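# Carry tube rack through self-closing doors to desk

## Task

Move the tube rack from the counter, through the doors that swing shut on their own, onto the desk. At the end the rack must stand upright with each tube seated all the way down in a hole, and both doors must be closed. Either robot or both may be used. The rack and tubes must never touch the floor, and no robot may topple or be left leaning. When finished, release the rack and back the robots away from it.

## Robot and tools

Robots: two identical Hello Robot Stretch 4 units, r1 and r2. Each has an omni-wheel base, a lift that slides up a mast, one arm that telescopes forward, a three-joint wrist (yaw, pitch, roll) and a two-finger gripper. Each robot is about 1.6 m tall, and its base rim lies within 0.23 m of its base origin. Each robot has four cameras: <r>_head_camera, <r>_head_left_camera, <r>_head_right_camera and <r>_wrist_camera, with r1 or r2 as the prefix.

Frames: each robot reports in its own base frame. The origin is on the floor under the base centre, with x forward, y to the left and z up. hand_pose is a point between the open fingertips, given in that frame; treat its printed position as approximate. base_odometry is measured from where the base started in the scene and comes only from wheel rotation, so slipping shows up as travel. Heading runs from -3.142 to 3.142 and is positive to the left. A robot's state says nothing about where the other robot is. Only images, lidar_m and wrist_depth_mm show that.

execute_actions(actions, cameras): actions is a list holding one action, or no action if you only want state and images. An action is an object keyed by robot name, "r1" and/or "r2". Each robot entry can hold:
- base: exactly one relative move from where the base last measured itself. translate_m drives straight, metres, positive forward, -2 to 2. strafe_m moves sideways without turning, metres, positive left, -2 to 2. rotate_rad turns in place, radians, positive counter-clockwise seen from above, -3.2 to 3.2.
- joints: absolute targets by name, not offsets. lift_m 0 to 1.2 m. arm_m 0 to 0.55 m. wrist_yaw_rad -1.134 to 4.276 (0 faces forward, positive turns left, 3.14 is folded back, above 3.4 the arm may block it). wrist_pitch_rad -1.117 to 4.259 (0 level, 1.57 points down). wrist_roll_rad -1.117 to 4.259 (0 keeps the fingers level; positive turns clockwise seen from behind). gripper_m -0.038 to 0.141 m, the fingertip gap; negative values press the tips together. A joint target outside its range is clipped and the result says so. Any other bad value or unknown key rejects the whole call.
- pace: "slow", "default", "fast" or "max". The base reaches 0.1/0.3/0.4/0.6 m/s and 1/2/3/4 rad/s at these paces. A raised lift (above 0.2) caps the speed further, down to 0.3 m/s and 1 rad/s at 1.2.
- contact_limits: {"arm_m": value} from 0 (lightest) to 0.75, default 0.5. This sets how hard the arm may push before it halts.
- end_of_arm: "enable_torque", sent on its own. It restores wrist or gripper motors that shut off.
Motions in one action start together. A single action lasts at most 15 s. A joint or robot you leave out may keep pushing toward its earlier target. cameras lists the images to return; omit it or use ["all"] for every camera, or [] for none.

wait(seconds): 0 to 10. Nothing new is commanded and the scene keeps running. It returns state and images.
zoom_image(camera, region): gives a closer crop of a camera's latest full image. region is [x0, y0, x1, y1] in pixels from the top-left corner, at most 504 by 504. Head images are 420x560 (center) or 420x672 (left/right fisheye), and wrist images are 616x392.
read_manual(section): returns only licence text. It has no use for control.
finished_scene(scene): ends the current scene, given by its number. It cannot be undone, so call it only once the goal holds steadily.

Result lines: base_status and joint_status tell how each commanded motion ended. "done" means the target was reached; for the base it means the wheels turned the full amount. "off_target" means it stopped short and may still push. "contact_stop_at_<key>" means it hit something; a lift, arm or wheels stopped this way go slack, so a lift can sink under load and a base can roll. "limit_stop_at_<name>" means a built-in limit stopped it. "limit_stop_at_tilt" means the lean is over 6 degrees; lift, arm and wheels then go slack and ignore commands until the lean eases. "limit_stop_at_own_body" is a self-collision guard. It is likely with the gripper tilted up (pitch below -0.2) and rolled (roll below -0.4 or above 4). "torque_fault" means a wrist or gripper motor overloaded and went limp until enable_torque. on_its_own covers things you did not command; there, "held at" is the target a joint holds. If a result reports a stop, later calls in the same reply are skipped. turned_by_wheels vs turned_by_imu differing by more than about 0.1 rad suggests a collision or slip. base_tilt is in degrees, with forward and right positive, and a fixed bias of up to about 1.5 degrees. motor_effort is a percentage of maximum, with the peak in brackets; readings are noisy and offset. The wheel motors are wheel_0, wheel_1 and wheel_2; positive means turning right. lidar_m gives 12 distances in metres in 30-degree sectors. The first sector is straight ahead, going counter-clockwise (4th left, 7th rear, 10th right). "-" means nothing seen, or something closer than 0.25 m. wrist_depth_mm is a 7x7 grid of depths in mm (100 to 2000) starting at the top left.

Gripping: command a gap smaller than the object. A tighter value squeezes harder and pulls the object toward the wrist. Neither the gripper reading nor "done" proves a grasp; a firm squeeze shows as a change in gripper effort. If the fingertips snag on a surface below them, raise the lift. A level gripper holding more than about 2 kg can fault the wrist.

Starting up: lift_m 0.4 together with wrist_yaw_rad 0 in one action unfolds the wrist.

Cautions: do not let a robot carry over 1 kg with arm_m above 0.2 while it drives or turns, especially at fast paces. Steady hard pushing or pulling, a high gripper or a high contact limit can tip a robot. Robots must not press hard against each other. Once bases touch, even millimetres more drive is too much. Nothing in the state reports robot-to-robot contact. Equal commands can differ by up to about 3 cm per metre between robots, so a shared carry can strain and tip them. The robots do not wait for each other. The doors close by themselves, so plan how to hold them or pass through. Loose items may get brief random shoves. Avoid drops, slams and hard hits. Time spent in motion counts, so keep motions efficient.

Each tool is called as a command line: name --argument value for each argument, lists and objects as JSON in quotes; but a table of rows of numbers goes row by row, as --pt "numbers of a row", without its own name.

## Session

execute_actions --actions '[]'

Scene clock: 0.00 s.
r1.base_odometry: x=+0.000 y=+0.000 heading=+0.000 (m, m, rad; r1's odometry frame)
r1.turned_by_wheels: +0.000 (rad since the last result)
r1.turned_by_imu: +0.000 (rad since the last result)
r1.base_tilt: forward=+0.2 right=-0.3 (deg)
r1.lidar_m: 1.10 1.20 1.77 1.75 1.90 2.88 1.27 1.46 1.38 1.36 1.46 1.14
r1.base_status: not commanded
r1.joint_positions: lift_m=+0.200 arm_m=+0.002 wrist_yaw_rad=+3.053 wrist_pitch_rad=-0.013 wrist_roll_rad=-0.017 gripper_m=+0.057
r1.joint_status: not commanded
r1.motor_effort: lift_m=+19 arm_m=-1 wrist_yaw_rad=-3 wrist_pitch_rad=-4 wrist_roll_rad=-1 gripper_m=-1 wheel_0=+0 wheel_1=+0 wheel_2=+1 (%)
r1.hand_pose: x=-0.1070 y=+0.1127 z=+0.3818 quat_wxyz=(+0.044, +0.006, -0.009, +0.999) (m; r1's base frame)
r1.wrist_depth_mm: 134 138 - - - - - / 111 138 - - - - - / 110 137 - - - - - / 126 151 - - - - - / - - - - - - - / 1618 1464 208 1576 196 1499 1464 / 1042 960 960 156 946 976 991
r2.base_odometry: x=+0.000 y=+0.000 heading=+0.000 (m, m, rad; r2's odometry frame)
r2.turned_by_wheels: +0.000 (rad since the last result)
r2.turned_by_imu: +0.000 (rad since the last result)
r2.base_tilt: forward=+0.2 right=-0.1 (deg)
r2.lidar_m: 1.49 1.31 1.00 0.95 1.02 1.48 1.28 1.31 2.19 2.08 2.04 1.54
r2.base_status: not commanded
r2.joint_positions: lift_m=+0.172 arm_m=+0.003 wrist_yaw_rad=+3.081 wrist_pitch_rad=+0.021 wrist_roll_rad=-0.005 gripper_m=+0.057
r2.joint_status: not commanded
r2.motor_effort: lift_m=+18 arm_m=-1 wrist_yaw_rad=+2 wrist_pitch_rad=-6 wrist_roll_rad=+4 gripper_m=-3 wheel_0=+0 wheel_1=+0 wheel_2=+0 (%)
r2.hand_pose: x=-0.1090 y=+0.1047 z=+0.3446 quat_wxyz=(+0.030, -0.011, -0.002, +0.999) (m; r2's base frame)
r2.wrist_depth_mm: - 135 - - - 1808 1229 / - 132 - - - 1808 1229 / 107 137 224 - - 1863 1229 / 136 149 - - - 1863 1229 / - 1863 1366 1983 1661 1618 1281 / 1205 1182 197 1060 931 1060 1060 / 831 768 820 - 820 732 759
pictures: r1_head_camera, r1_head_left_camera, r1_head_right_camera, r1_wrist_camera, r2_head_camera, r2_head_left_camera, r2_head_right_camera, r2_wrist_camera
Images, in order (width x height): r1_head_camera 420x560, r1_head_left_camera 420x672, r1_head_right_camera 420x672, r1_wrist_camera 616x392, r2_head_camera 420x560, r2_head_left_camera 420x672, r2_head_right_camera 420x672, r2_wrist_camera 616x392.

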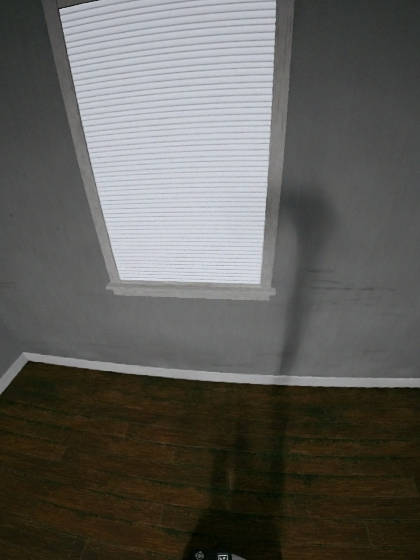

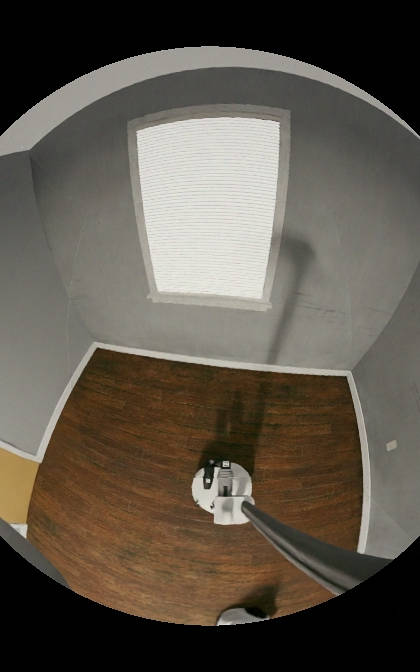

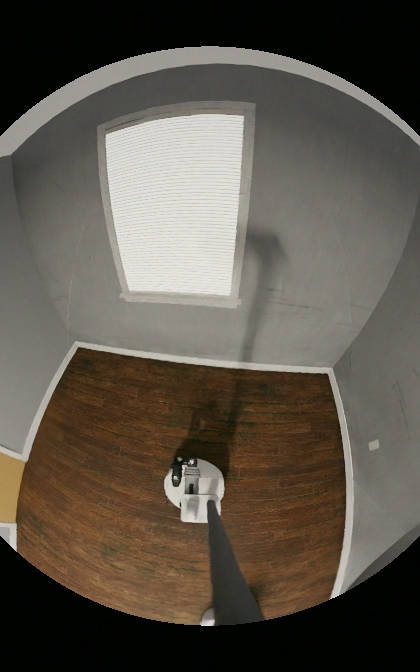

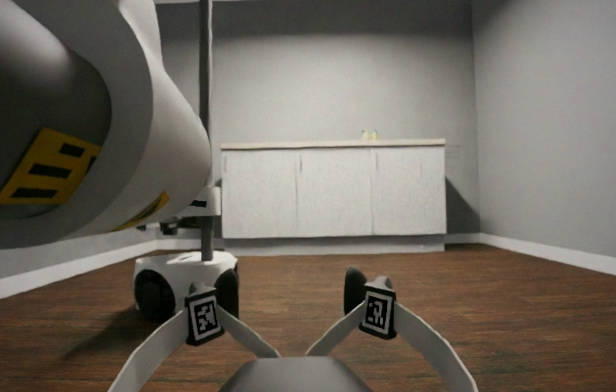

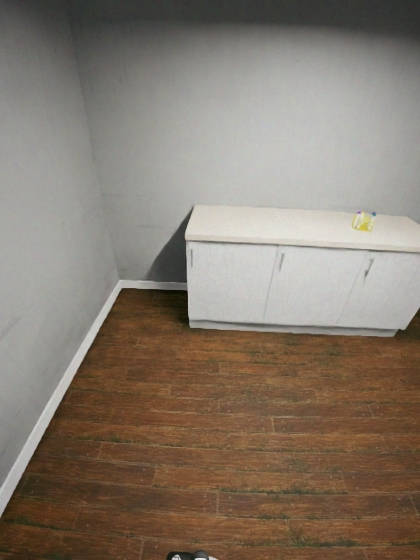

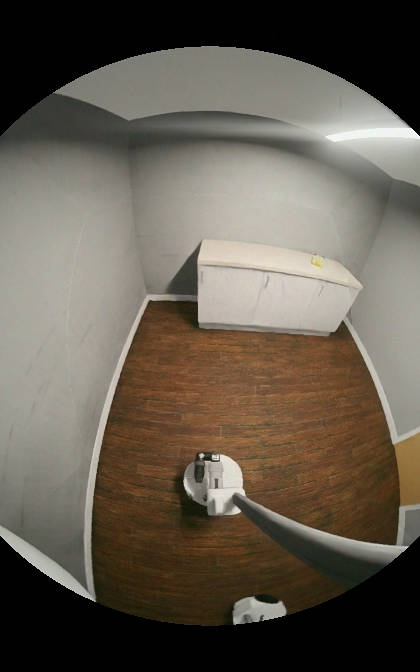

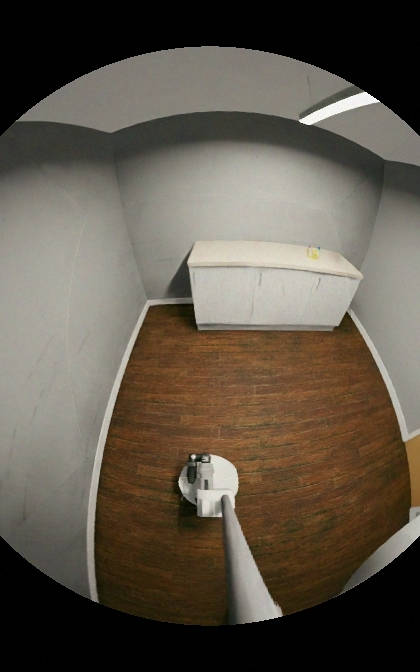

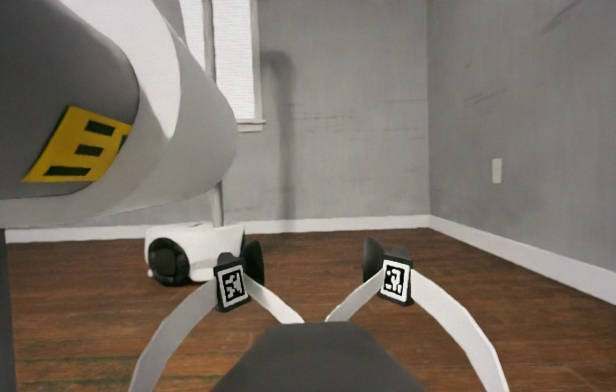

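execute_actions --actions '[{"r1":{"base":{"rotate_rad":1.57},"joints":{"lift_m":0.4,"wrist_yaw_rad":0}},"r2":{"base":{"strafe_m":-1.0},"joints":{"lift_m":0.4,"wrist_yaw_rad":0}}}]' --cameras '["r1_head_camera","r2_head_camera"]'

execute_actions --actions '[{"r2":{"base":{"translate_m":0.8},"joints":{"lift_m":0.95,"gripper_m":0.12}}}]' --cameras '["r2_head_camera","r2_wrist_camera"]'

Scene clock: 6.40 s.
r1.base_odometry: x=+0.000 y=+0.000 heading=+1.570 (m, m, rad; r1's odometry frame)
r1.turned_by_wheels: +1.570 (rad since the last result)
r1.turned_by_imu: +1.575 (rad since the last result)
r1.base_tilt: forward=+0.2 right=-0.3 (deg)
r1.lidar_m: 1.75 1.91 1.40 2.95 1.74 1.37 1.36 1.49 1.15 1.11 1.18 1.78
r1.base_status: done
r1.joint_positions: lift_m=+0.400 arm_m=+0.002 wrist_yaw_rad=+0.000 wrist_pitch_rad=-0.013 wrist_roll_rad=-0.017 gripper_m=+0.057
r1.joint_status: all done
r1.motor_effort: lift_m=+21(25) arm_m=-1(1) wrist_yaw_rad=-5(6) wrist_pitch_rad=-5(4) wrist_roll_rad=-1(1) gripper_m=+0(1) wheel_0=-1(5) wheel_1=+0(3) wheel_2=+0(7) (%)
r1.hand_pose: x=+0.4610 y=-0.0873 z=+0.5819 quat_wxyz=(+1.000, -0.008, -0.007, +0.000) (m; r1's base frame)
r1.wrist_depth_mm: 1618 1618 1576 1576 1537 1464 1499 / 1708 1576 1576 1576 1537 1499 1464 / 1708 1618 1618 1576 1499 1499 1464 / 1708 1618 1618 1537 1618 1464 1499 / 1661 1618 1618 1576 1576 1537 1499 / 1661 1661 208 1618 195 1464 1464 / 1499 1366 1397 156 1366 1430 1397
r2.base_odometry: x=+0.000 y=-1.000 heading=+0.000 (m, m, rad; r2's odometry frame)
r2.turned_by_wheels: +0.000 (rad since the last result)
r2.turned_by_imu: -0.008 (rad since the last result)
r2.base_tilt: forward=+0.2 right=-0.2 (deg)
r2.lidar_m: 1.43 1.53 2.02 1.97 2.09 1.41 1.49 1.53 1.11 1.08 1.21 1.47
r2.base_status: done
r2.joint_positions: lift_m=+0.400 arm_m=+0.003 wrist_yaw_rad=+0.000 wrist_pitch_rad=+0.021 wrist_roll_rad=-0.005 gripper_m=+0.057
r2.joint_status: all done
r2.motor_effort: lift_m=+20(19) arm_m=-1(0) wrist_yaw_rad=+0(7) wrist_pitch_rad=-6(6) wrist_roll_rad=+3(2) gripper_m=-3(1) wheel_0=-1(7) wheel_1=+1(9) wheel_2=+0(0) (%)
r2.hand_pose: x=+0.4620 y=-0.0874 z=+0.5719 quat_wxyz=(+1.000, -0.003, +0.011, +0.000) (m; r2's base frame)
r2.wrist_depth_mm: 1921 1808 1863 1808 1756 1756 1576 / 1863 1863 1863 1808 1808 1756 1618 / 1308 1281 1255 1229 1205 1205 1618 / 1308 1281 1255 1229 1205 1205 1618 / 1308 1281 1281 1255 1229 1205 1661 / 1308 1308 196 1229 1229 1281 1499 / 1281 1205 1255 - 1281 1118 1160
pictures: r1_head_camera, r2_head_camera
Images, in order (width x height): r1_head_camera 420x560, r2_head_camera 420x560.

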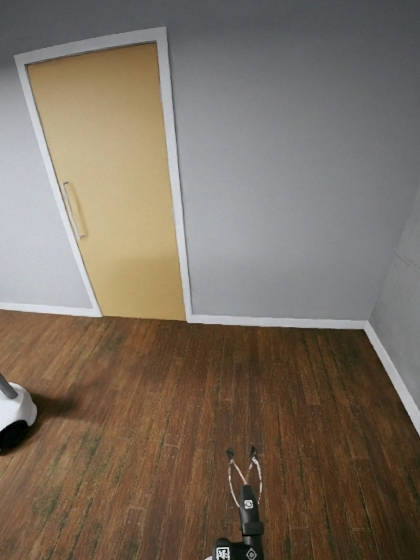

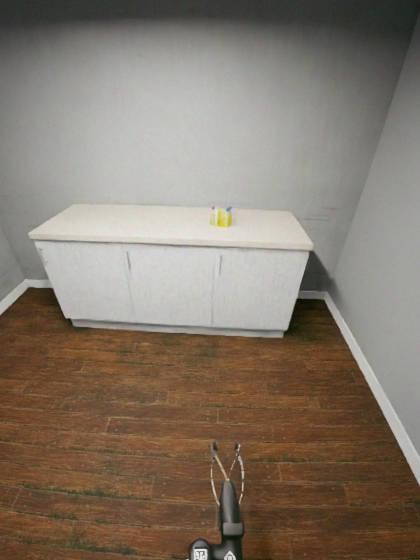

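Scene clock: 10.57 s.
r1.base_odometry: x=+0.000 y=+0.000 heading=+1.570 (m, m, rad; r1's odometry frame)
r1.turned_by_wheels: +0.000 (rad since the last result)
r1.turned_by_imu: -0.001 (rad since the last result)
r1.base_tilt: forward=+0.2 right=-0.3 (deg)
r1.lidar_m: 1.75 1.91 2.16 2.94 1.75 1.38 1.36 1.49 1.14 1.09 1.21 1.75
r1.base_status: not commanded
r1.joint_positions: lift_m=+0.400 arm_m=+0.002 wrist_yaw_rad=+0.000 wrist_pitch_rad=-0.013 wrist_roll_rad=-0.017 gripper_m=+0.057
r1.joint_status: not commanded
r1.motor_effort: lift_m=+21(21) arm_m=-1(1) wrist_yaw_rad=-2(3) wrist_pitch_rad=-4(5) wrist_roll_rad=-1(1) gripper_m=-3(5) wheel_0=-1(1) wheel_1=+0(0) wheel_2=+0(1) (%)
r1.hand_pose: x=+0.4610 y=-0.0873 z=+0.5819 quat_wxyz=(+1.000, -0.008, -0.007, +0.000) (m; r1's base frame)
r1.wrist_depth_mm: 1661 1661 1618 1618 1537 1576 1430 / 1708 1618 1537 1576 1537 1499 1499 / 1708 1661 1576 1576 1576 1537 1464 / 1661 1661 1618 1576 1537 1464 1464 / 1661 1661 1576 1499 1537 1499 1537 / 1661 1661 208 1576 195 1499 1430 / 1537 1366 1366 156 1366 1464 1430
r2.base_odometry: x=+0.800 y=-1.000 heading=+0.000 (m, m, rad; r2's odometry frame)
r2.turned_by_wheels: +0.000 (rad since the last result)
r2.turned_by_imu: -0.006 (rad since the last result)
r2.base_tilt: forward=+0.1 right=-0.1 (deg)
r2.lidar_m: 0.63 0.68 1.00 1.91 2.06 2.16 2.24 1.49 1.20 1.17 0.88 0.64
r2.base_status: done
r2.joint_positions: lift_m=+0.950 arm_m=+0.003 wrist_yaw_rad=+0.000 wrist_pitch_rad=+0.021 wrist_roll_rad=-0.005 gripper_m=+0.120
r2.joint_status: all done
r2.motor_effort: lift_m=+21(21) arm_m=-1(1) wrist_yaw_rad=-1(1) wrist_pitch_rad=-6(6) wrist_roll_rad=+2(3) gripper_m=-3(3) wheel_0=+0(7) wheel_1=+2(5) wheel_2=+0(9) (%)
r2.hand_pose: x=+0.4620 y=-0.0874 z=+1.1218 quat_wxyz=(+1.000, -0.003, +0.011, +0.000) (m; r2's base frame)
r2.wrist_depth_mm: 1060 1060 1042 1025 1008 991 991 / 1078 1060 1042 1025 1025 1025 1008 / 1078 1060 1060 1042 1025 1008 991 / 1098 1078 1060 1060 1042 1008 1008 / 1098 1098 1060 1060 1042 1025 1025 / 809 732 654 627 627 654 699 / 559 521 539 - 544 496 504
pictures: r2_head_camera, r2_wrist_camera
Images, in order (width x height): r2_head_camera 420x560, r2_wrist_camera 616x392.

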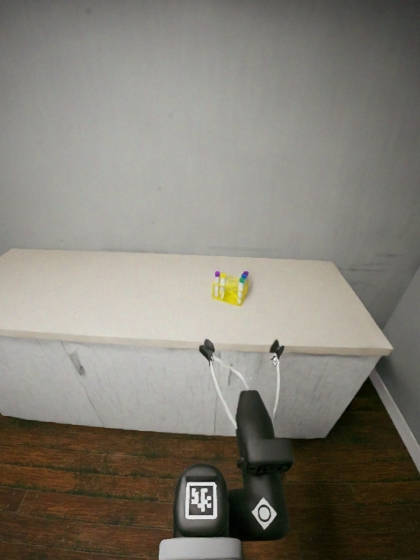

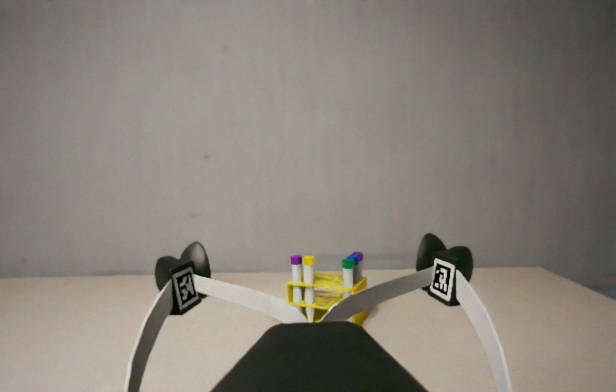

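zoom_image --camera "r2_wrist_camera" --region '[250,230,410,340]'

zoom_image --camera "r2_head_camera" --region '[180,250,280,320]'

Region (250, 230, 410, 340) of r2_wrist_camera's 616x392 image, scaled by 3.150; it fills the top 346 rows of this view, and the rest is white.

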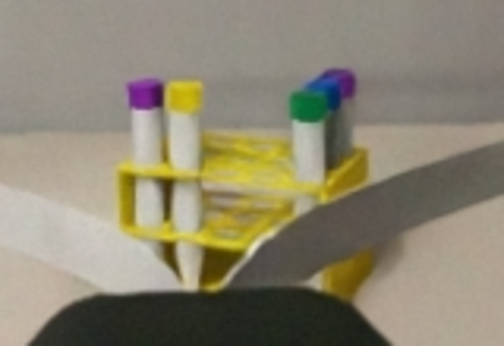

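Region (180, 250, 280, 320) of r2_head_camera's 420x560 image, scaled by 5.040, with more detail than that image has; it fills the top 353 rows of this view, and the rest is white.

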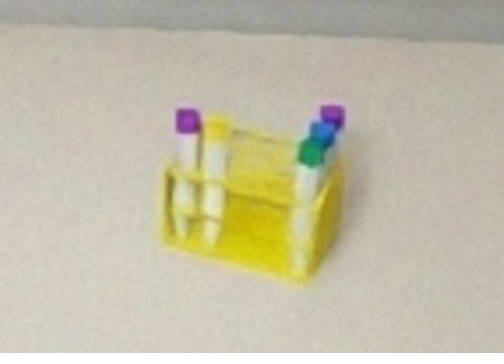

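execute_actions --actions '[{"r2":{"base":{"strafe_m":0.29},"joints":{"lift_m":0.85,"gripper_m":0.141}},"r1":{"base":{"strafe_m":0.75}}}]' --cameras '[]'

execute_actions --actions '[{"r2":{"base":{"rotate_rad":-0.35}},"r1":{"base":{"translate_m":0.9},"joints":{"lift_m":0.8}}}]' --cameras '["r2_head_camera","r2_wrist_camera","r1_head_camera","r1_wrist_camera"]'

Scene clock: 17.63 s.
r1.base_odometry: x=-0.750 y=+0.001 heading=+1.570 (m, m, rad; r1's odometry frame)
r1.turned_by_wheels: +0.000 (rad since the last result)
r1.turned_by_imu: -0.001 (rad since the last result)
r1.base_tilt: forward=+0.2 right=-0.3 (deg)
r1.lidar_m: 1.83 2.00 1.38 1.46 1.63 1.29 1.27 1.38 1.93 1.86 2.03 1.83
r1.base_status: done
r1.joint_positions: lift_m=+0.400 arm_m=+0.002 wrist_yaw_rad=+0.000 wrist_pitch_rad=-0.013 wrist_roll_rad=-0.017 gripper_m=+0.057
r1.joint_status: not commanded
r1.motor_effort: lift_m=+20(21) arm_m=-1(1) wrist_yaw_rad=+2(3) wrist_pitch_rad=-4(4) wrist_roll_rad=-1(1) gripper_m=-2(3) wheel_0=+1(11) wheel_1=-1(6) wheel_2=+0(0) (%)
r1.hand_pose: x=+0.4610 y=-0.0874 z=+0.5820 quat_wxyz=(+1.000, -0.008, -0.007, +0.000) (m; r1's base frame)
r1.wrist_depth_mm: 1756 1756 1708 1708 1708 1576 1576 / 1756 1756 1756 1618 1618 1618 1499 / 1756 1708 1708 1708 1618 1576 1576 / 1808 1708 1708 1661 1661 1576 1537 / 1808 1708 1661 1618 1661 1618 1537 / 1808 1756 208 1618 195 1576 1576 / 1537 1397 1430 156 1336 1430 1397
r2.base_odometry: x=+0.800 y=-0.710 heading=+0.000 (m, m, rad; r2's odometry frame)
r2.turned_by_wheels: +0.000 (rad since the last result)
r2.turned_by_imu: -0.001 (rad since the last result)
r2.base_tilt: forward=+0.3 right=-0.1 (deg)
r2.lidar_m: 0.65 0.69 1.01 1.63 1.73 1.36 1.39 1.99 1.48 1.46 0.88 0.67
r2.base_status: done
r2.joint_positions: lift_m=+0.850 arm_m=+0.003 wrist_yaw_rad=+0.000 wrist_pitch_rad=+0.021 wrist_roll_rad=-0.005 gripper_m=+0.141
r2.joint_status: all done
r2.motor_effort: lift_m=+16(21) arm_m=-1(1) wrist_yaw_rad=+2(1) wrist_pitch_rad=-5(5) wrist_roll_rad=+3(3) gripper_m=-1(4) wheel_0=+0(8) wheel_1=+0(9) wheel_2=+0(1) (%)
r2.hand_pose: x=+0.4620 y=-0.0874 z=+1.0223 quat_wxyz=(+1.000, -0.003, +0.011, +0.000) (m; r2's base frame)
r2.wrist_depth_mm: 1078 1042 1060 1060 1025 1008 1008 / 1098 1078 1078 1042 1025 1025 1025 / 1098 1078 1078 1060 1042 1042 1025 / 1118 1098 1078 1060 1042 1042 1042 / 931 891 854 809 788 615 732 / 512 462 452 163 439 433 442 / 496 488 480 - 459 455 449
pictures: none
No camera images: the call's "cameras" was empty. Leave "cameras" out to get every camera's image.

Scene clock: 22.13 s.
r1.base_odometry: x=-0.749 y=+0.901 heading=+1.570 (m, m, rad; r1's odometry frame)
r1.turned_by_wheels: +0.000 (rad since the last result)
r1.turned_by_imu: -0.005 (rad since the last result)
r1.base_tilt: forward=+0.2 right=-0.3 (deg)
r1.lidar_m: 0.93 0.96 1.57 1.30 1.32 2.19 2.15 2.34 2.01 1.97 1.22 0.97
r1.base_status: done
r1.joint_positions: lift_m=+0.800 arm_m=+0.002 wrist_yaw_rad=+0.000 wrist_pitch_rad=-0.013 wrist_roll_rad=-0.017 gripper_m=+0.057
r1.joint_status: all done
r1.motor_effort: lift_m=+21(22) arm_m=-1(1) wrist_yaw_rad=+0(2) wrist_pitch_rad=-4(4) wrist_roll_rad=-1(1) gripper_m=-3(1) wheel_0=-1(7) wheel_1=+0(5) wheel_2=+0(9) (%)
r1.hand_pose: x=+0.4610 y=-0.0874 z=+0.9819 quat_wxyz=(+1.000, -0.008, -0.007, +0.000) (m; r1's base frame)
r1.wrist_depth_mm: 778 768 768 741 723 699 691 / 778 759 759 741 723 707 683 / 778 768 750 741 723 707 683 / 768 759 750 732 723 707 691 / 778 768 750 732 723 707 691 / 778 768 208 732 196 699 683 / 768 768 750 156 723 699 683
r2.base_odometry: x=+0.800 y=-0.710 heading=-0.350 (m, m, rad; r2's odometry frame)
r2.turned_by_wheels: -0.350 (rad since the last result)
r2.turned_by_imu: -0.359 (rad since the last result)
r2.base_tilt: forward=+0.1 right=-0.1 (deg)
r2.lidar_m: 0.65 0.64 0.75 1.63 1.64 1.88 3.16 1.30 1.66 1.46 1.45 0.78
r2.base_status: done
r2.joint_positions: lift_m=+0.850 arm_m=+0.003 wrist_yaw_rad=+0.000 wrist_pitch_rad=+0.021 wrist_roll_rad=-0.005 gripper_m=+0.141
r2.joint_status: not commanded
r2.motor_effort: lift_m=+15(16) arm_m=-1(1) wrist_yaw_rad=+0(1) wrist_pitch_rad=-5(5) wrist_roll_rad=+3(3) gripper_m=+2(2) wheel_0=+0(3) wheel_1=+1(5) wheel_2=+1(7) (%)
r2.hand_pose: x=+0.4620 y=-0.0874 z=+1.0223 quat_wxyz=(+1.000, -0.003, +0.011, +0.000) (m; r2's base frame)
r2.wrist_depth_mm: 931 991 1060 1138 1205 1336 1336 / 946 991 1060 1138 1229 1336 1366 / 946 1008 1060 1138 1255 1336 1336 / 946 1008 1078 1160 1229 1366 1366 / 931 891 854 723 788 647 723 / 517 455 466 163 549 603 661 / 424 455 484 - 585 615 668
pictures: r1_head_camera, r1_wrist_camera, r2_head_camera, r2_wrist_camera
Images, in order (width x height): r1_head_camera 420x560, r1_wrist_camera 616x392, r2_head_camera 420x560, r2_wrist_camera 616x392.

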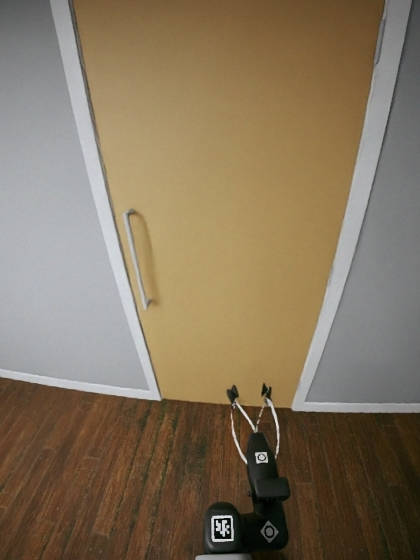

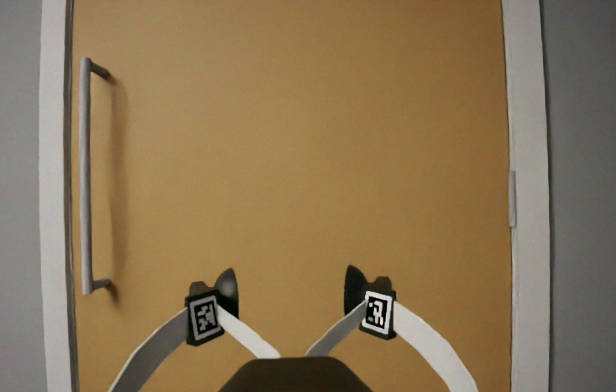

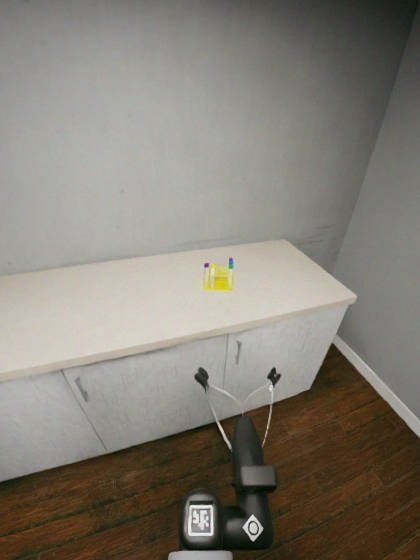

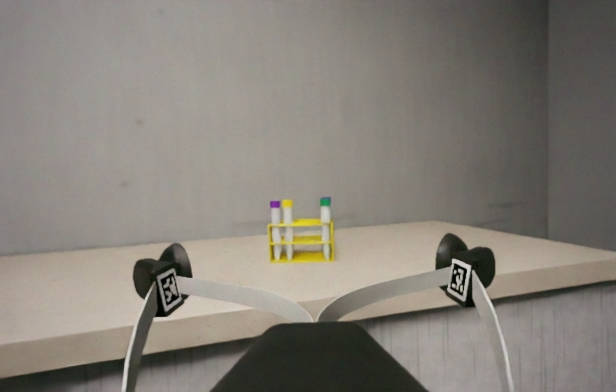

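execute_actions --actions '[{"r2":{"base":{"strafe_m":0.02},"joints":{"lift_m":0.78}},"r1":{"base":{"strafe_m":0.41},"joints":{"lift_m":0.85,"gripper_m":0.1}}}]' --cameras '[]'

execute_actions --actions '[{"r2":{"base":{"translate_m":0.12},"joints":{"arm_m":0.25}},"r1":{"joints":{"arm_m":0.3}}}]' --cameras '["r2_wrist_camera","r1_wrist_camera"]'

Scene clock: 27.13 s.
r1.base_odometry: x=-1.160 y=+0.901 heading=+1.570 (m, m, rad; r1's odometry frame)
r1.turned_by_wheels: +0.000 (rad since the last result)
r1.turned_by_imu: -0.001 (rad since the last result)
r1.base_tilt: forward=+0.2 right=-0.3 (deg)
r1.lidar_m: 0.93 1.08 1.66 0.96 0.92 2.14 2.11 2.31 2.43 2.39 1.26 1.00
r1.base_status: done
r1.joint_positions: lift_m=+0.850 arm_m=+0.002 wrist_yaw_rad=+0.000 wrist_pitch_rad=-0.013 wrist_roll_rad=-0.017 gripper_m=+0.100
r1.joint_status: all done
r1.motor_effort: lift_m=+21(22) arm_m=-1(1) wrist_yaw_rad=-2(1) wrist_pitch_rad=-5(4) wrist_roll_rad=-1(1) gripper_m=-1(7) wheel_0=+1(9) wheel_1=-3(5) wheel_2=-1(0) (%)
r1.hand_pose: x=+0.4610 y=-0.0874 z=+1.0319 quat_wxyz=(+1.000, -0.008, -0.007, +0.000) (m; r1's base frame)
r1.wrist_depth_mm: 842 831 809 788 778 759 750 / 831 820 809 788 788 750 750 / 842 820 798 778 768 759 741 / 831 809 798 778 768 759 741 / 842 820 788 778 768 750 750 / 831 809 778 778 197 750 741 / 831 809 809 151 768 750 732
r2.base_odometry: x=+0.807 y=-0.691 heading=-0.350 (m, m, rad; r2's odometry frame)
r2.turned_by_wheels: +0.000 (rad since the last result)
r2.turned_by_imu: -0.002 (rad since the last result)
r2.base_tilt: forward=+0.0 right=+0.0 (deg)
r2.lidar_m: 0.65 0.66 0.75 1.63 1.62 1.86 3.13 0.92 0.94 1.48 1.49 0.78
r2.base_status: done
r2.joint_positions: lift_m=+0.780 arm_m=+0.003 wrist_yaw_rad=+0.000 wrist_pitch_rad=+0.021 wrist_roll_rad=-0.005 gripper_m=+0.141
r2.joint_status: all done
r2.motor_effort: lift_m=+16(14) arm_m=-1(1) wrist_yaw_rad=-1(0) wrist_pitch_rad=-6(6) wrist_roll_rad=+4(4) gripper_m=-1(1) wheel_0=+1(4) wheel_1=-1(8) wheel_2=+1(0) (%)
r2.hand_pose: x=+0.4620 y=-0.0874 z=+0.9523 quat_wxyz=(+1.000, -0.003, +0.011, +0.000) (m; r2's base frame)
r2.wrist_depth_mm: 931 991 1060 1118 1205 1308 1336 / 931 991 1060 1138 1229 1336 1366 / 946 991 1078 1160 1229 1336 1366 / 946 1008 1060 831 1205 1336 1308 / 559 535 504 504 544 580 640 / 415 433 477 163 554 591 661 / 433 455 480 - 574 609 661
pictures: none
No camera images: the call's "cameras" was empty. Leave "cameras" out to get every camera's image.

Scene clock: 29.13 s.
r1.base_odometry: x=-1.160 y=+0.901 heading=+1.570 (m, m, rad; r1's odometry frame)
r1.turned_by_wheels: +0.000 (rad since the last result)
r1.turned_by_imu: -0.001 (rad since the last result)
r1.base_tilt: forward=+0.2 right=-0.3 (deg)
r1.lidar_m: 0.93 1.09 1.67 1.00 1.00 2.15 2.11 2.29 2.41 2.38 1.28 1.02
r1.base_status: not commanded
r1.joint_positions: lift_m=+0.850 arm_m=+0.299 wrist_yaw_rad=+0.000 wrist_pitch_rad=-0.013 wrist_roll_rad=-0.017 gripper_m=+0.100
r1.joint_status: all done
r1.motor_effort: lift_m=+21(21) arm_m=+5(3) wrist_yaw_rad=-1(1) wrist_pitch_rad=-4(4) wrist_roll_rad=+0(1) gripper_m=-1(1) wheel_0=+1(1) wheel_1=-2(3) wheel_2=-1(2) (%)
r1.hand_pose: x=+0.7585 y=-0.0874 z=+1.0319 quat_wxyz=(+1.000, -0.008, -0.007, +0.000) (m; r1's base frame)
r1.wrist_depth_mm: 521 508 492 480 477 462 459 / 517 512 488 488 477 466 455 / 521 500 484 484 477 462 455 / 512 508 480 480 480 466 459 / 517 508 480 480 473 469 462 / 512 500 480 480 198 466 455 / 512 500 480 151 477 462 459
r2.base_odometry: x=+0.920 y=-0.732 heading=-0.349 (m, m, rad; r2's odometry frame)
r2.turned_by_wheels: +0.000 (rad since the last result)
r2.turned_by_imu: -0.001 (rad since the last result)
r2.base_tilt: forward=+0.2 right=-0.2 (deg)
r2.lidar_m: 0.54 0.52 0.61 1.66 1.66 1.90 3.20 1.02 1.05 1.44 1.44 0.65
r2.base_status: done
r2.joint_positions: lift_m=+0.780 arm_m=+0.249 wrist_yaw_rad=+0.000 wrist_pitch_rad=+0.021 wrist_roll_rad=-0.005 gripper_m=+0.141
r2.joint_status: all done
r2.motor_effort: lift_m=+15(15) arm_m=+5(4) wrist_yaw_rad=+0(2) wrist_pitch_rad=-6(6) wrist_roll_rad=+3(3) gripper_m=+0(0) wheel_0=-1(5) wheel_1=+1(5) wheel_2=+2(9) (%)
r2.hand_pose: x=+0.7084 y=-0.0874 z=+0.9523 quat_wxyz=(+1.000, -0.003, +0.011, +0.000) (m; r2's base frame)
r2.wrist_depth_mm: 634 676 723 768 831 904 976 / 640 676 715 778 831 904 991 / 640 691 723 778 842 917 1008 / 647 683 723 778 842 917 1008 / 549 525 430 397 397 382 424 / 301 264 244 163 233 241 257 / 206 192 200 - 202 187 186
pictures: r1_wrist_camera, r2_wrist_camera
Images, in order (width x height): r1_wrist_camera 616x392, r2_wrist_camera 616x392.

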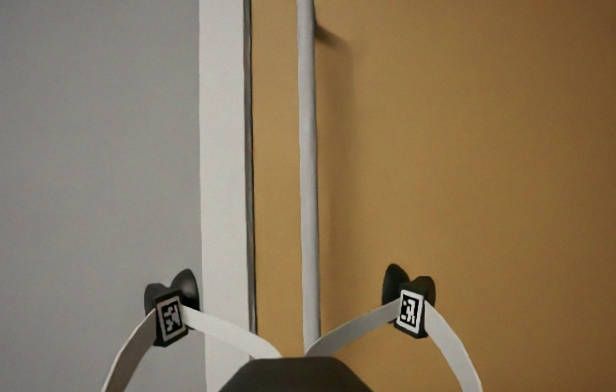

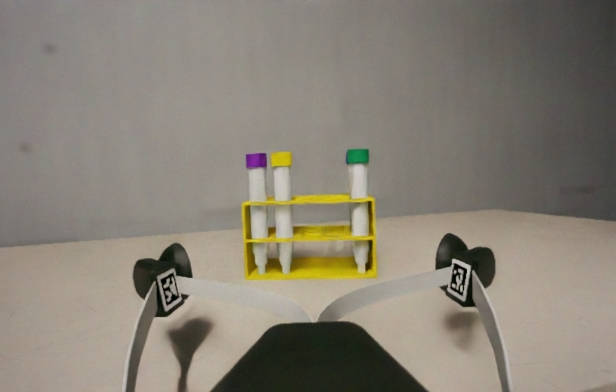

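execute_actions --actions '[{"r2":{"joints":{"arm_m":0.4},"pace":"slow"},"r1":{"base":{"strafe_m":-0.02},"joints":{"arm_m":0.49}}}]' --cameras '["r2_wrist_camera","r1_wrist_camera"]'

execute_actions --actions '[{"r2":{"joints":{"gripper_m":0.07}},"r1":{"joints":{"gripper_m":-0.02}}}]' --cameras '["r2_wrist_camera","r1_wrist_camera"]'

Scene clock: 33.00 s.
r1.base_odometry: x=-1.139 y=+0.901 heading=+1.570 (m, m, rad; r1's odometry frame)
r1.turned_by_wheels: +0.000 (rad since the last result)
r1.turned_by_imu: -0.002 (rad since the last result)
r1.base_tilt: forward=+0.2 right=-0.2 (deg)
r1.lidar_m: 0.94 1.09 1.67 1.02 1.03 2.14 2.11 2.31 2.39 2.36 1.29 1.01
r1.base_status: done
r1.joint_positions: lift_m=+0.850 arm_m=+0.489 wrist_yaw_rad=+0.000 wrist_pitch_rad=-0.013 wrist_roll_rad=-0.017 gripper_m=+0.100
r1.joint_status: all done
r1.motor_effort: lift_m=+21(21) arm_m=+5(2) wrist_yaw_rad=-2(2) wrist_pitch_rad=-4(4) wrist_roll_rad=-1(1) gripper_m=-2(1) wheel_0=-3(5) wheel_1=+1(6) wheel_2=-1(2) (%)
r1.hand_pose: x=+0.9485 y=-0.0874 z=+1.0319 quat_wxyz=(+1.000, -0.008, -0.007, +0.000) (m; r1's base frame)
r1.wrist_depth_mm: 310 290 297 290 286 281 276 / 310 290 300 290 287 279 274 / 312 290 297 287 285 281 274 / 310 287 296 289 283 281 274 / 310 290 296 290 286 281 277 / 309 290 296 290 198 278 274 / 307 287 296 152 286 278 274
r2.base_odometry: x=+0.919 y=-0.732 heading=-0.350 (m, m, rad; r2's odometry frame)
r2.turned_by_wheels: +0.000 (rad since the last result)
r2.turned_by_imu: -0.002 (rad since the last result)
r2.base_tilt: forward=+0.3 right=-0.2 (deg)
r2.lidar_m: 0.52 0.53 0.62 1.66 1.66 1.90 3.20 1.03 1.09 1.45 1.44 0.65
r2.base_status: not commanded
r2.joint_positions: lift_m=+0.780 arm_m=+0.399 wrist_yaw_rad=-0.001 wrist_pitch_rad=+0.018 wrist_roll_rad=-0.006 gripper_m=+0.141
r2.joint_status: all done
r2.motor_effort: lift_m=+15(15) arm_m=+6(8) wrist_yaw_rad=+3(9) wrist_pitch_rad=+3(5) wrist_roll_rad=+4(3) gripper_m=-1(2) wheel_0=-1(1) wheel_1=+1(1) wheel_2=+0(1) (%)
r2.hand_pose: x=+0.8583 y=-0.0877 z=+0.9531 quat_wxyz=(+1.000, -0.003, +0.009, +0.000) (m; r2's base frame)
r2.wrist_depth_mm: 512 549 580 627 676 732 798 / 517 554 591 627 683 732 809 / 521 559 580 634 676 741 798 / 525 559 212 634 258 759 820 / 517 544 209 382 202 399 445 / 312 274 212 163 204 251 267 / 213 198 206 - 197 193 192
pictures: r1_wrist_camera, r2_wrist_camera
Images, in order (width x height): r1_wrist_camera 616x392, r2_wrist_camera 616x392.

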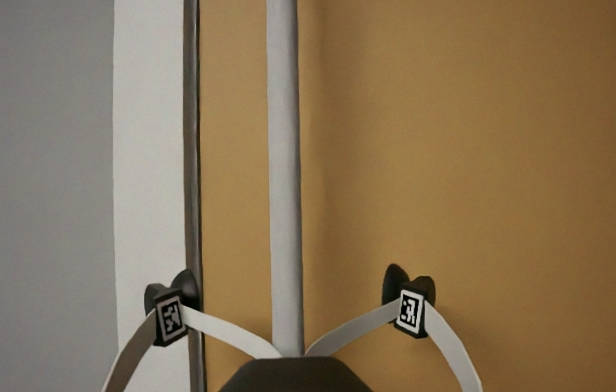

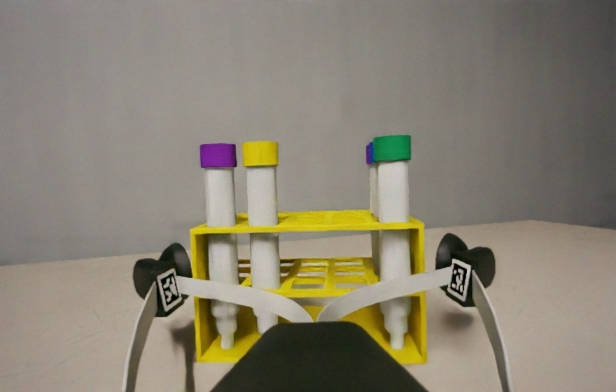

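Scene clock: 34.93 s.
r1.base_odometry: x=-1.139 y=+0.901 heading=+1.570 (m, m, rad; r1's odometry frame)
r1.turned_by_wheels: +0.000 (rad since the last result)
r1.turned_by_imu: +0.000 (rad since the last result)
r1.base_tilt: forward=+0.2 right=-0.3 (deg)
r1.lidar_m: 0.94 1.09 1.65 1.03 1.04 2.15 2.10 2.32 2.40 2.36 1.27 1.00
r1.base_status: not commanded
r1.joint_positions: lift_m=+0.850 arm_m=+0.489 wrist_yaw_rad=+0.002 wrist_pitch_rad=-0.013 wrist_roll_rad=-0.017 gripper_m=-0.019
r1.joint_status: all done
r1.motor_effort: lift_m=+21(21) arm_m=+4(5) wrist_yaw_rad=-8(9) wrist_pitch_rad=-5(4) wrist_roll_rad=-1(1) gripper_m=-23(16) wheel_0=-2(3) wheel_1=+1(1) wheel_2=+1(2) (%)
r1.hand_pose: x=+0.9489 y=-0.0867 z=+1.0319 quat_wxyz=(+1.000, -0.008, -0.007, +0.001) (m; r1's base frame)
r1.wrist_depth_mm: 310 291 290 285 282 276 270 / 310 290 291 285 281 274 270 / 310 290 291 283 279 274 271 / 310 289 291 285 279 274 270 / 309 289 291 282 279 273 268 / 310 290 188 202 278 274 270 / 309 151 291 218 281 270 268
r2.base_odometry: x=+0.919 y=-0.732 heading=-0.350 (m, m, rad; r2's odometry frame)
r2.turned_by_wheels: +0.000 (rad since the last result)
r2.turned_by_imu: -0.001 (rad since the last result)
r2.base_tilt: forward=+0.2 right=-0.1 (deg)
r2.lidar_m: 0.53 0.54 0.62 1.66 1.66 1.90 3.18 1.04 1.09 1.44 1.43 0.65
r2.base_status: not commanded
r2.joint_positions: lift_m=+0.780 arm_m=+0.399 wrist_yaw_rad=-0.001 wrist_pitch_rad=+0.018 wrist_roll_rad=-0.006 gripper_m=+0.070
r2.joint_status: all done
r2.motor_effort: lift_m=+15(15) arm_m=+6(5) wrist_yaw_rad=+2(3) wrist_pitch_rad=+3(3) wrist_roll_rad=+4(4) gripper_m=-21(23) wheel_0=-1(1) wheel_1=+0(0) wheel_2=+0(0) (%)
r2.hand_pose: x=+0.8583 y=-0.0877 z=+0.9531 quat_wxyz=(+1.000, -0.003, +0.009, +0.000) (m; r2's base frame)
r2.wrist_depth_mm: 517 549 580 627 676 732 798 / 517 549 585 627 683 741 809 / 521 554 574 640 668 750 809 / 521 559 196 634 214 750 809 / 517 544 192 260 185 459 445 / 312 178 189 208 186 187 267 / 211 207 195 - 191 194 193
pictures: r1_wrist_camera, r2_wrist_camera
Images, in order (width x height): r1_wrist_camera 616x392, r2_wrist_camera 616x392.

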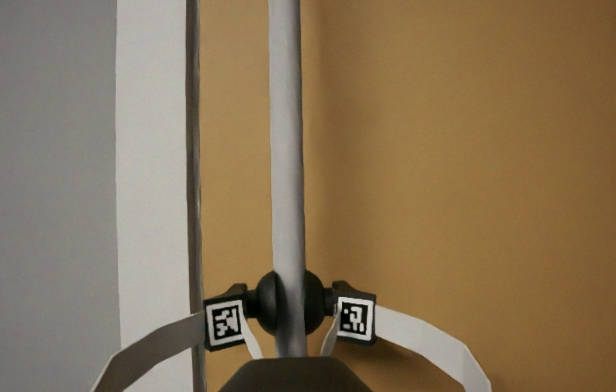

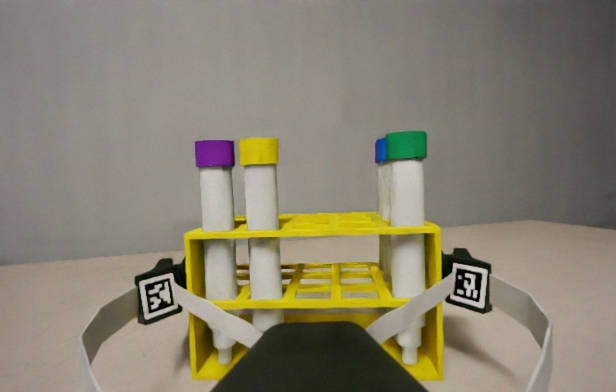

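execute_actions --actions '[{"r2":{"joints":{"lift_m":0.83},"pace":"slow"},"r1":{"base":{"strafe_m":-0.04},"joints":{"arm_m":0.24},"pace":"slow"}}]' --cameras '["r2_wrist_camera","r1_head_camera"]'

Scene clock: 40.53 s.
r1.base_odometry: x=-1.100 y=+0.901 heading=+1.571 (m, m, rad; r1's odometry frame)
r1.turned_by_wheels: +0.001 (rad since the last result)
r1.turned_by_imu: +0.000 (rad since the last result)
r1.base_tilt: forward=+0.2 right=-0.3 (deg)
r1.lidar_m: 0.69 1.09 1.66 1.07 1.07 2.15 2.12 2.31 2.34 2.29 1.28 0.82
r1.base_status: done
r1.joint_positions: lift_m=+0.850 arm_m=+0.241 wrist_yaw_rad=+0.009 wrist_pitch_rad=-0.013 wrist_roll_rad=-0.017 gripper_m=-0.019
r1.joint_status: all done
r1.on_its_own: wrist_yaw_rad is at rest, and its effort (-26) is outside its rest range (-13 to +13)
r1.motor_effort: lift_m=+21(21) arm_m=-6(8) wrist_yaw_rad=-26(78) wrist_pitch_rad=-5(6) wrist_roll_rad=-1(1) gripper_m=-19(24) wheel_0=+10(27) wheel_1=+2(9) wheel_2=+5(17) (%)
r1.hand_pose: x=+0.7011 y=-0.0848 z=+1.0318 quat_wxyz=(+1.000, -0.008, -0.006, +0.005) (m; r1's base frame)
r1.wrist_depth_mm: 574 569 279 294 310 325 343 / 580 559 279 293 310 325 345 / 580 564 279 291 309 327 342 / 580 564 278 293 309 325 342 / 585 569 278 293 307 325 340 / 569 564 195 204 304 325 342 / 580 151 273 217 301 325 336
r2.base_odometry: x=+0.919 y=-0.732 heading=-0.350 (m, m, rad; r2's odometry frame)
r2.turned_by_wheels: +0.000 (rad since the last result)
r2.turned_by_imu: -0.002 (rad since the last result)
r2.base_tilt: forward=+0.1 right=-0.1 (deg)
r2.lidar_m: 0.54 0.52 0.61 1.64 1.65 1.90 3.21 1.07 1.16 1.44 1.43 0.64
r2.base_status: not commanded
r2.joint_positions: lift_m=+0.830 arm_m=+0.399 wrist_yaw_rad=+0.000 wrist_pitch_rad=+0.022 wrist_roll_rad=-0.006 gripper_m=+0.070
r2.joint_status: all done
r2.motor_effort: lift_m=+22(22) arm_m=+5(6) wrist_yaw_rad=-1(1) wrist_pitch_rad=-8(9) wrist_roll_rad=+4(4) gripper_m=-24(20) wheel_0=-1(1) wheel_1=+1(0) wheel_2=+0(0) (%)
r2.hand_pose: x=+0.8584 y=-0.0875 z=+1.0015 quat_wxyz=(+1.000, -0.003, +0.011, +0.000) (m; r2's base frame)
r2.wrist_depth_mm: 512 549 580 621 668 732 798 / 517 544 585 627 683 741 798 / 517 554 574 634 668 741 809 / 525 554 197 634 215 750 809 / 530 549 193 263 186 647 615 / 445 179 189 208 186 183 382 / 304 297 198 - 190 278 276
pictures: r1_head_camera, r2_wrist_camera
Images, in order (width x height): r1_head_camera 420x560, r2_wrist_camera 616x392.

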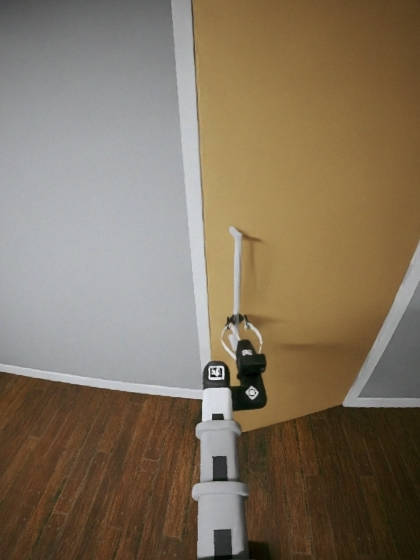

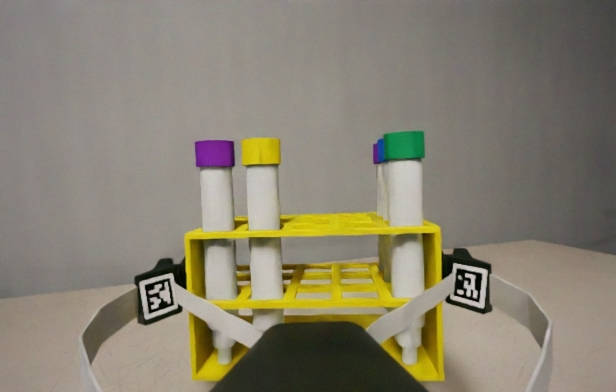

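execute_actions --actions '[{"r2":{"joints":{"arm_m":0.05},"pace":"slow"},"r1":{"joints":{"arm_m":0.14,"wrist_yaw_rad":0.1},"pace":"slow"}}]' --cameras '[]'

execute_actions --actions '[{"r2":{"base":{"translate_m":-0.3},"pace":"slow"},"r1":{"base":{"strafe_m":-0.05},"joints":{"arm_m":0.04,"wrist_yaw_rad":0.2},"pace":"slow"}}]' --cameras '["r1_head_camera"]'

Scene clock: 47.77 s.
r1.base_odometry: x=-1.099 y=+0.901 heading=+1.570 (m, m, rad; r1's odometry frame)
r1.turned_by_wheels: -0.001 (rad since the last result)
r1.turned_by_imu: -0.004 (rad since the last result)
r1.base_tilt: forward=+0.3 right=-0.3 (deg)
r1.lidar_m: 0.95 1.06 1.65 1.07 1.08 2.15 2.12 2.32 2.33 2.31 1.28 1.02
r1.base_status: not commanded
r1.joint_positions: lift_m=+0.850 arm_m=+0.141 wrist_yaw_rad=+0.100 wrist_pitch_rad=-0.013 wrist_roll_rad=-0.017 gripper_m=-0.020
r1.joint_status: all done
r1.motor_effort: lift_m=+21(21) arm_m=-4(6) wrist_yaw_rad=+0(82) wrist_pitch_rad=-5(8) wrist_roll_rad=-1(1) gripper_m=-18(22) wheel_0=+0(22) wheel_1=+0(9) wheel_2=+0(9) (%)
r1.hand_pose: x=+0.6073 y=-0.0583 z=+1.0318 quat_wxyz=(+0.999, -0.008, -0.007, +0.050) (m; r1's base frame)
r1.wrist_depth_mm: 732 707 676 640 615 585 569 / 741 707 676 640 603 591 564 / 741 699 676 640 615 585 564 / 741 707 668 640 615 591 559 / 741 707 668 634 603 580 569 / 741 699 188 201 609 591 559 / 723 683 661 182 615 574 569
r2.base_odometry: x=+0.919 y=-0.732 heading=-0.350 (m, m, rad; r2's odometry frame)
r2.turned_by_wheels: +0.000 (rad since the last result)
r2.turned_by_imu: -0.003 (rad since the last result)
r2.base_tilt: forward=+0.2 right=-0.2 (deg)
r2.lidar_m: 0.45 0.51 0.62 1.66 1.66 1.90 3.18 1.07 1.14 1.44 1.43 0.46
r2.base_status: not commanded
r2.joint_positions: lift_m=+0.830 arm_m=+0.051 wrist_yaw_rad=+0.000 wrist_pitch_rad=+0.022 wrist_roll_rad=-0.006 gripper_m=+0.070
r2.joint_status: all done
r2.motor_effort: lift_m=+21(21) arm_m=-5(4) wrist_yaw_rad=+1(0) wrist_pitch_rad=-8(9) wrist_roll_rad=+4(4) gripper_m=-21(19) wheel_0=-1(1) wheel_1=+1(1) wheel_2=+0(0) (%)
r2.hand_pose: x=+0.5102 y=-0.0874 z=+1.0015 quat_wxyz=(+1.000, -0.003, +0.011, +0.000) (m; r2's base frame)
r2.wrist_depth_mm: 798 842 891 960 1025 1138 1205 / 798 854 904 976 1042 1138 1229 / 798 842 891 976 1042 1160 1255 / 809 866 196 960 215 1160 1255 / 798 778 193 263 185 647 634 / 449 178 189 208 186 183 421 / 307 300 198 - 191 410 449
pictures: none
No camera images: the call's "cameras" was empty. Leave "cameras" out to get every camera's image.

Scene clock: 52.03 s.
r1.base_odometry: x=-1.049 y=+0.901 heading=+1.570 (m, m, rad; r1's odometry frame)
r1.turned_by_wheels: +0.000 (rad since the last result)
r1.turned_by_imu: -0.002 (rad since the last result)
r1.base_tilt: forward=+0.1 right=-0.3 (deg)
r1.lidar_m: 0.94 1.07 1.60 1.01 0.90 2.15 2.12 2.30 2.32 2.26 1.27 0.99
r1.base_status: done
r1.joint_positions: lift_m=+0.850 arm_m=+0.041 wrist_yaw_rad=+0.200 wrist_pitch_rad=-0.013 wrist_roll_rad=-0.017 gripper_m=-0.020
r1.joint_status: all done
r1.motor_effort: lift_m=+21(21) arm_m=-5(5) wrist_yaw_rad=-1(4) wrist_pitch_rad=-5(5) wrist_roll_rad=-1(1) gripper_m=-14(13) wheel_0=+0(6) wheel_1=+0(5) wheel_2=+0(1) (%)
r1.hand_pose: x=+0.5119 y=-0.0284 z=+1.0318 quat_wxyz=(+0.995, -0.008, -0.007, +0.100) (m; r1's base frame)
r1.wrist_depth_mm: 931 878 809 750 699 647 621 / 931 878 798 741 691 661 615 / 946 878 809 759 691 661 627 / 946 866 788 750 699 654 621 / 946 854 798 741 699 654 615 / 931 866 189 200 683 654 615 / 946 842 809 182 699 640 621
r2.base_odometry: x=+0.638 y=-0.630 heading=-0.350 (m, m, rad; r2's odometry frame)
r2.turned_by_wheels: +0.000 (rad since the last result)
r2.turned_by_imu: +0.000 (rad since the last result)
r2.base_tilt: forward=+0.3 right=-0.1 (deg)
r2.lidar_m: 0.46 0.82 0.96 1.57 1.55 1.80 3.03 0.90 0.91 1.52 1.52 0.48
r2.base_status: done
r2.joint_positions: lift_m=+0.830 arm_m=+0.051 wrist_yaw_rad=+0.000 wrist_pitch_rad=+0.022 wrist_roll_rad=-0.006 gripper_m=+0.070
r2.joint_status: not commanded
r2.motor_effort: lift_m=+21(21) arm_m=-5(5) wrist_yaw_rad=+0(0) wrist_pitch_rad=-9(8) wrist_roll_rad=+3(3) gripper_m=-24(21) wheel_0=+0(2) wheel_1=-2(4) wheel_2=+2(6) (%)
r2.hand_pose: x=+0.5102 y=-0.0874 z=+1.0015 quat_wxyz=(+1.000, -0.003, +0.011, +0.000) (m; r2's base frame)
r2.wrist_depth_mm: 1042 1098 1160 1255 1366 1464 1366 / 1042 1098 1160 1255 1366 1464 1397 / 1042 1118 1138 1281 1336 1499 1397 / 1042 1118 262 1281 214 1499 1397 / 820 768 192 262 185 750 842 / 530 179 188 208 186 182 831 / 539 580 198 - 191 768 1308
pictures: r1_head_camera
Images, in order (width x height): r1_head_camera 420x560.

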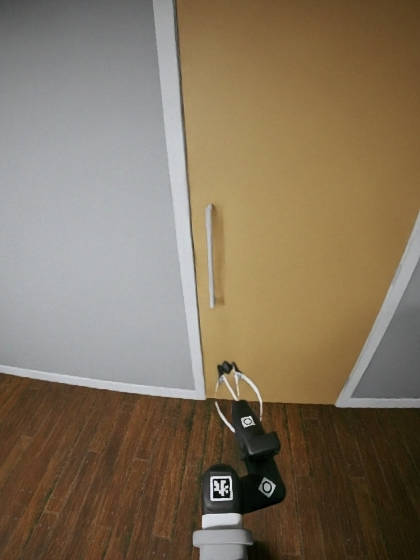

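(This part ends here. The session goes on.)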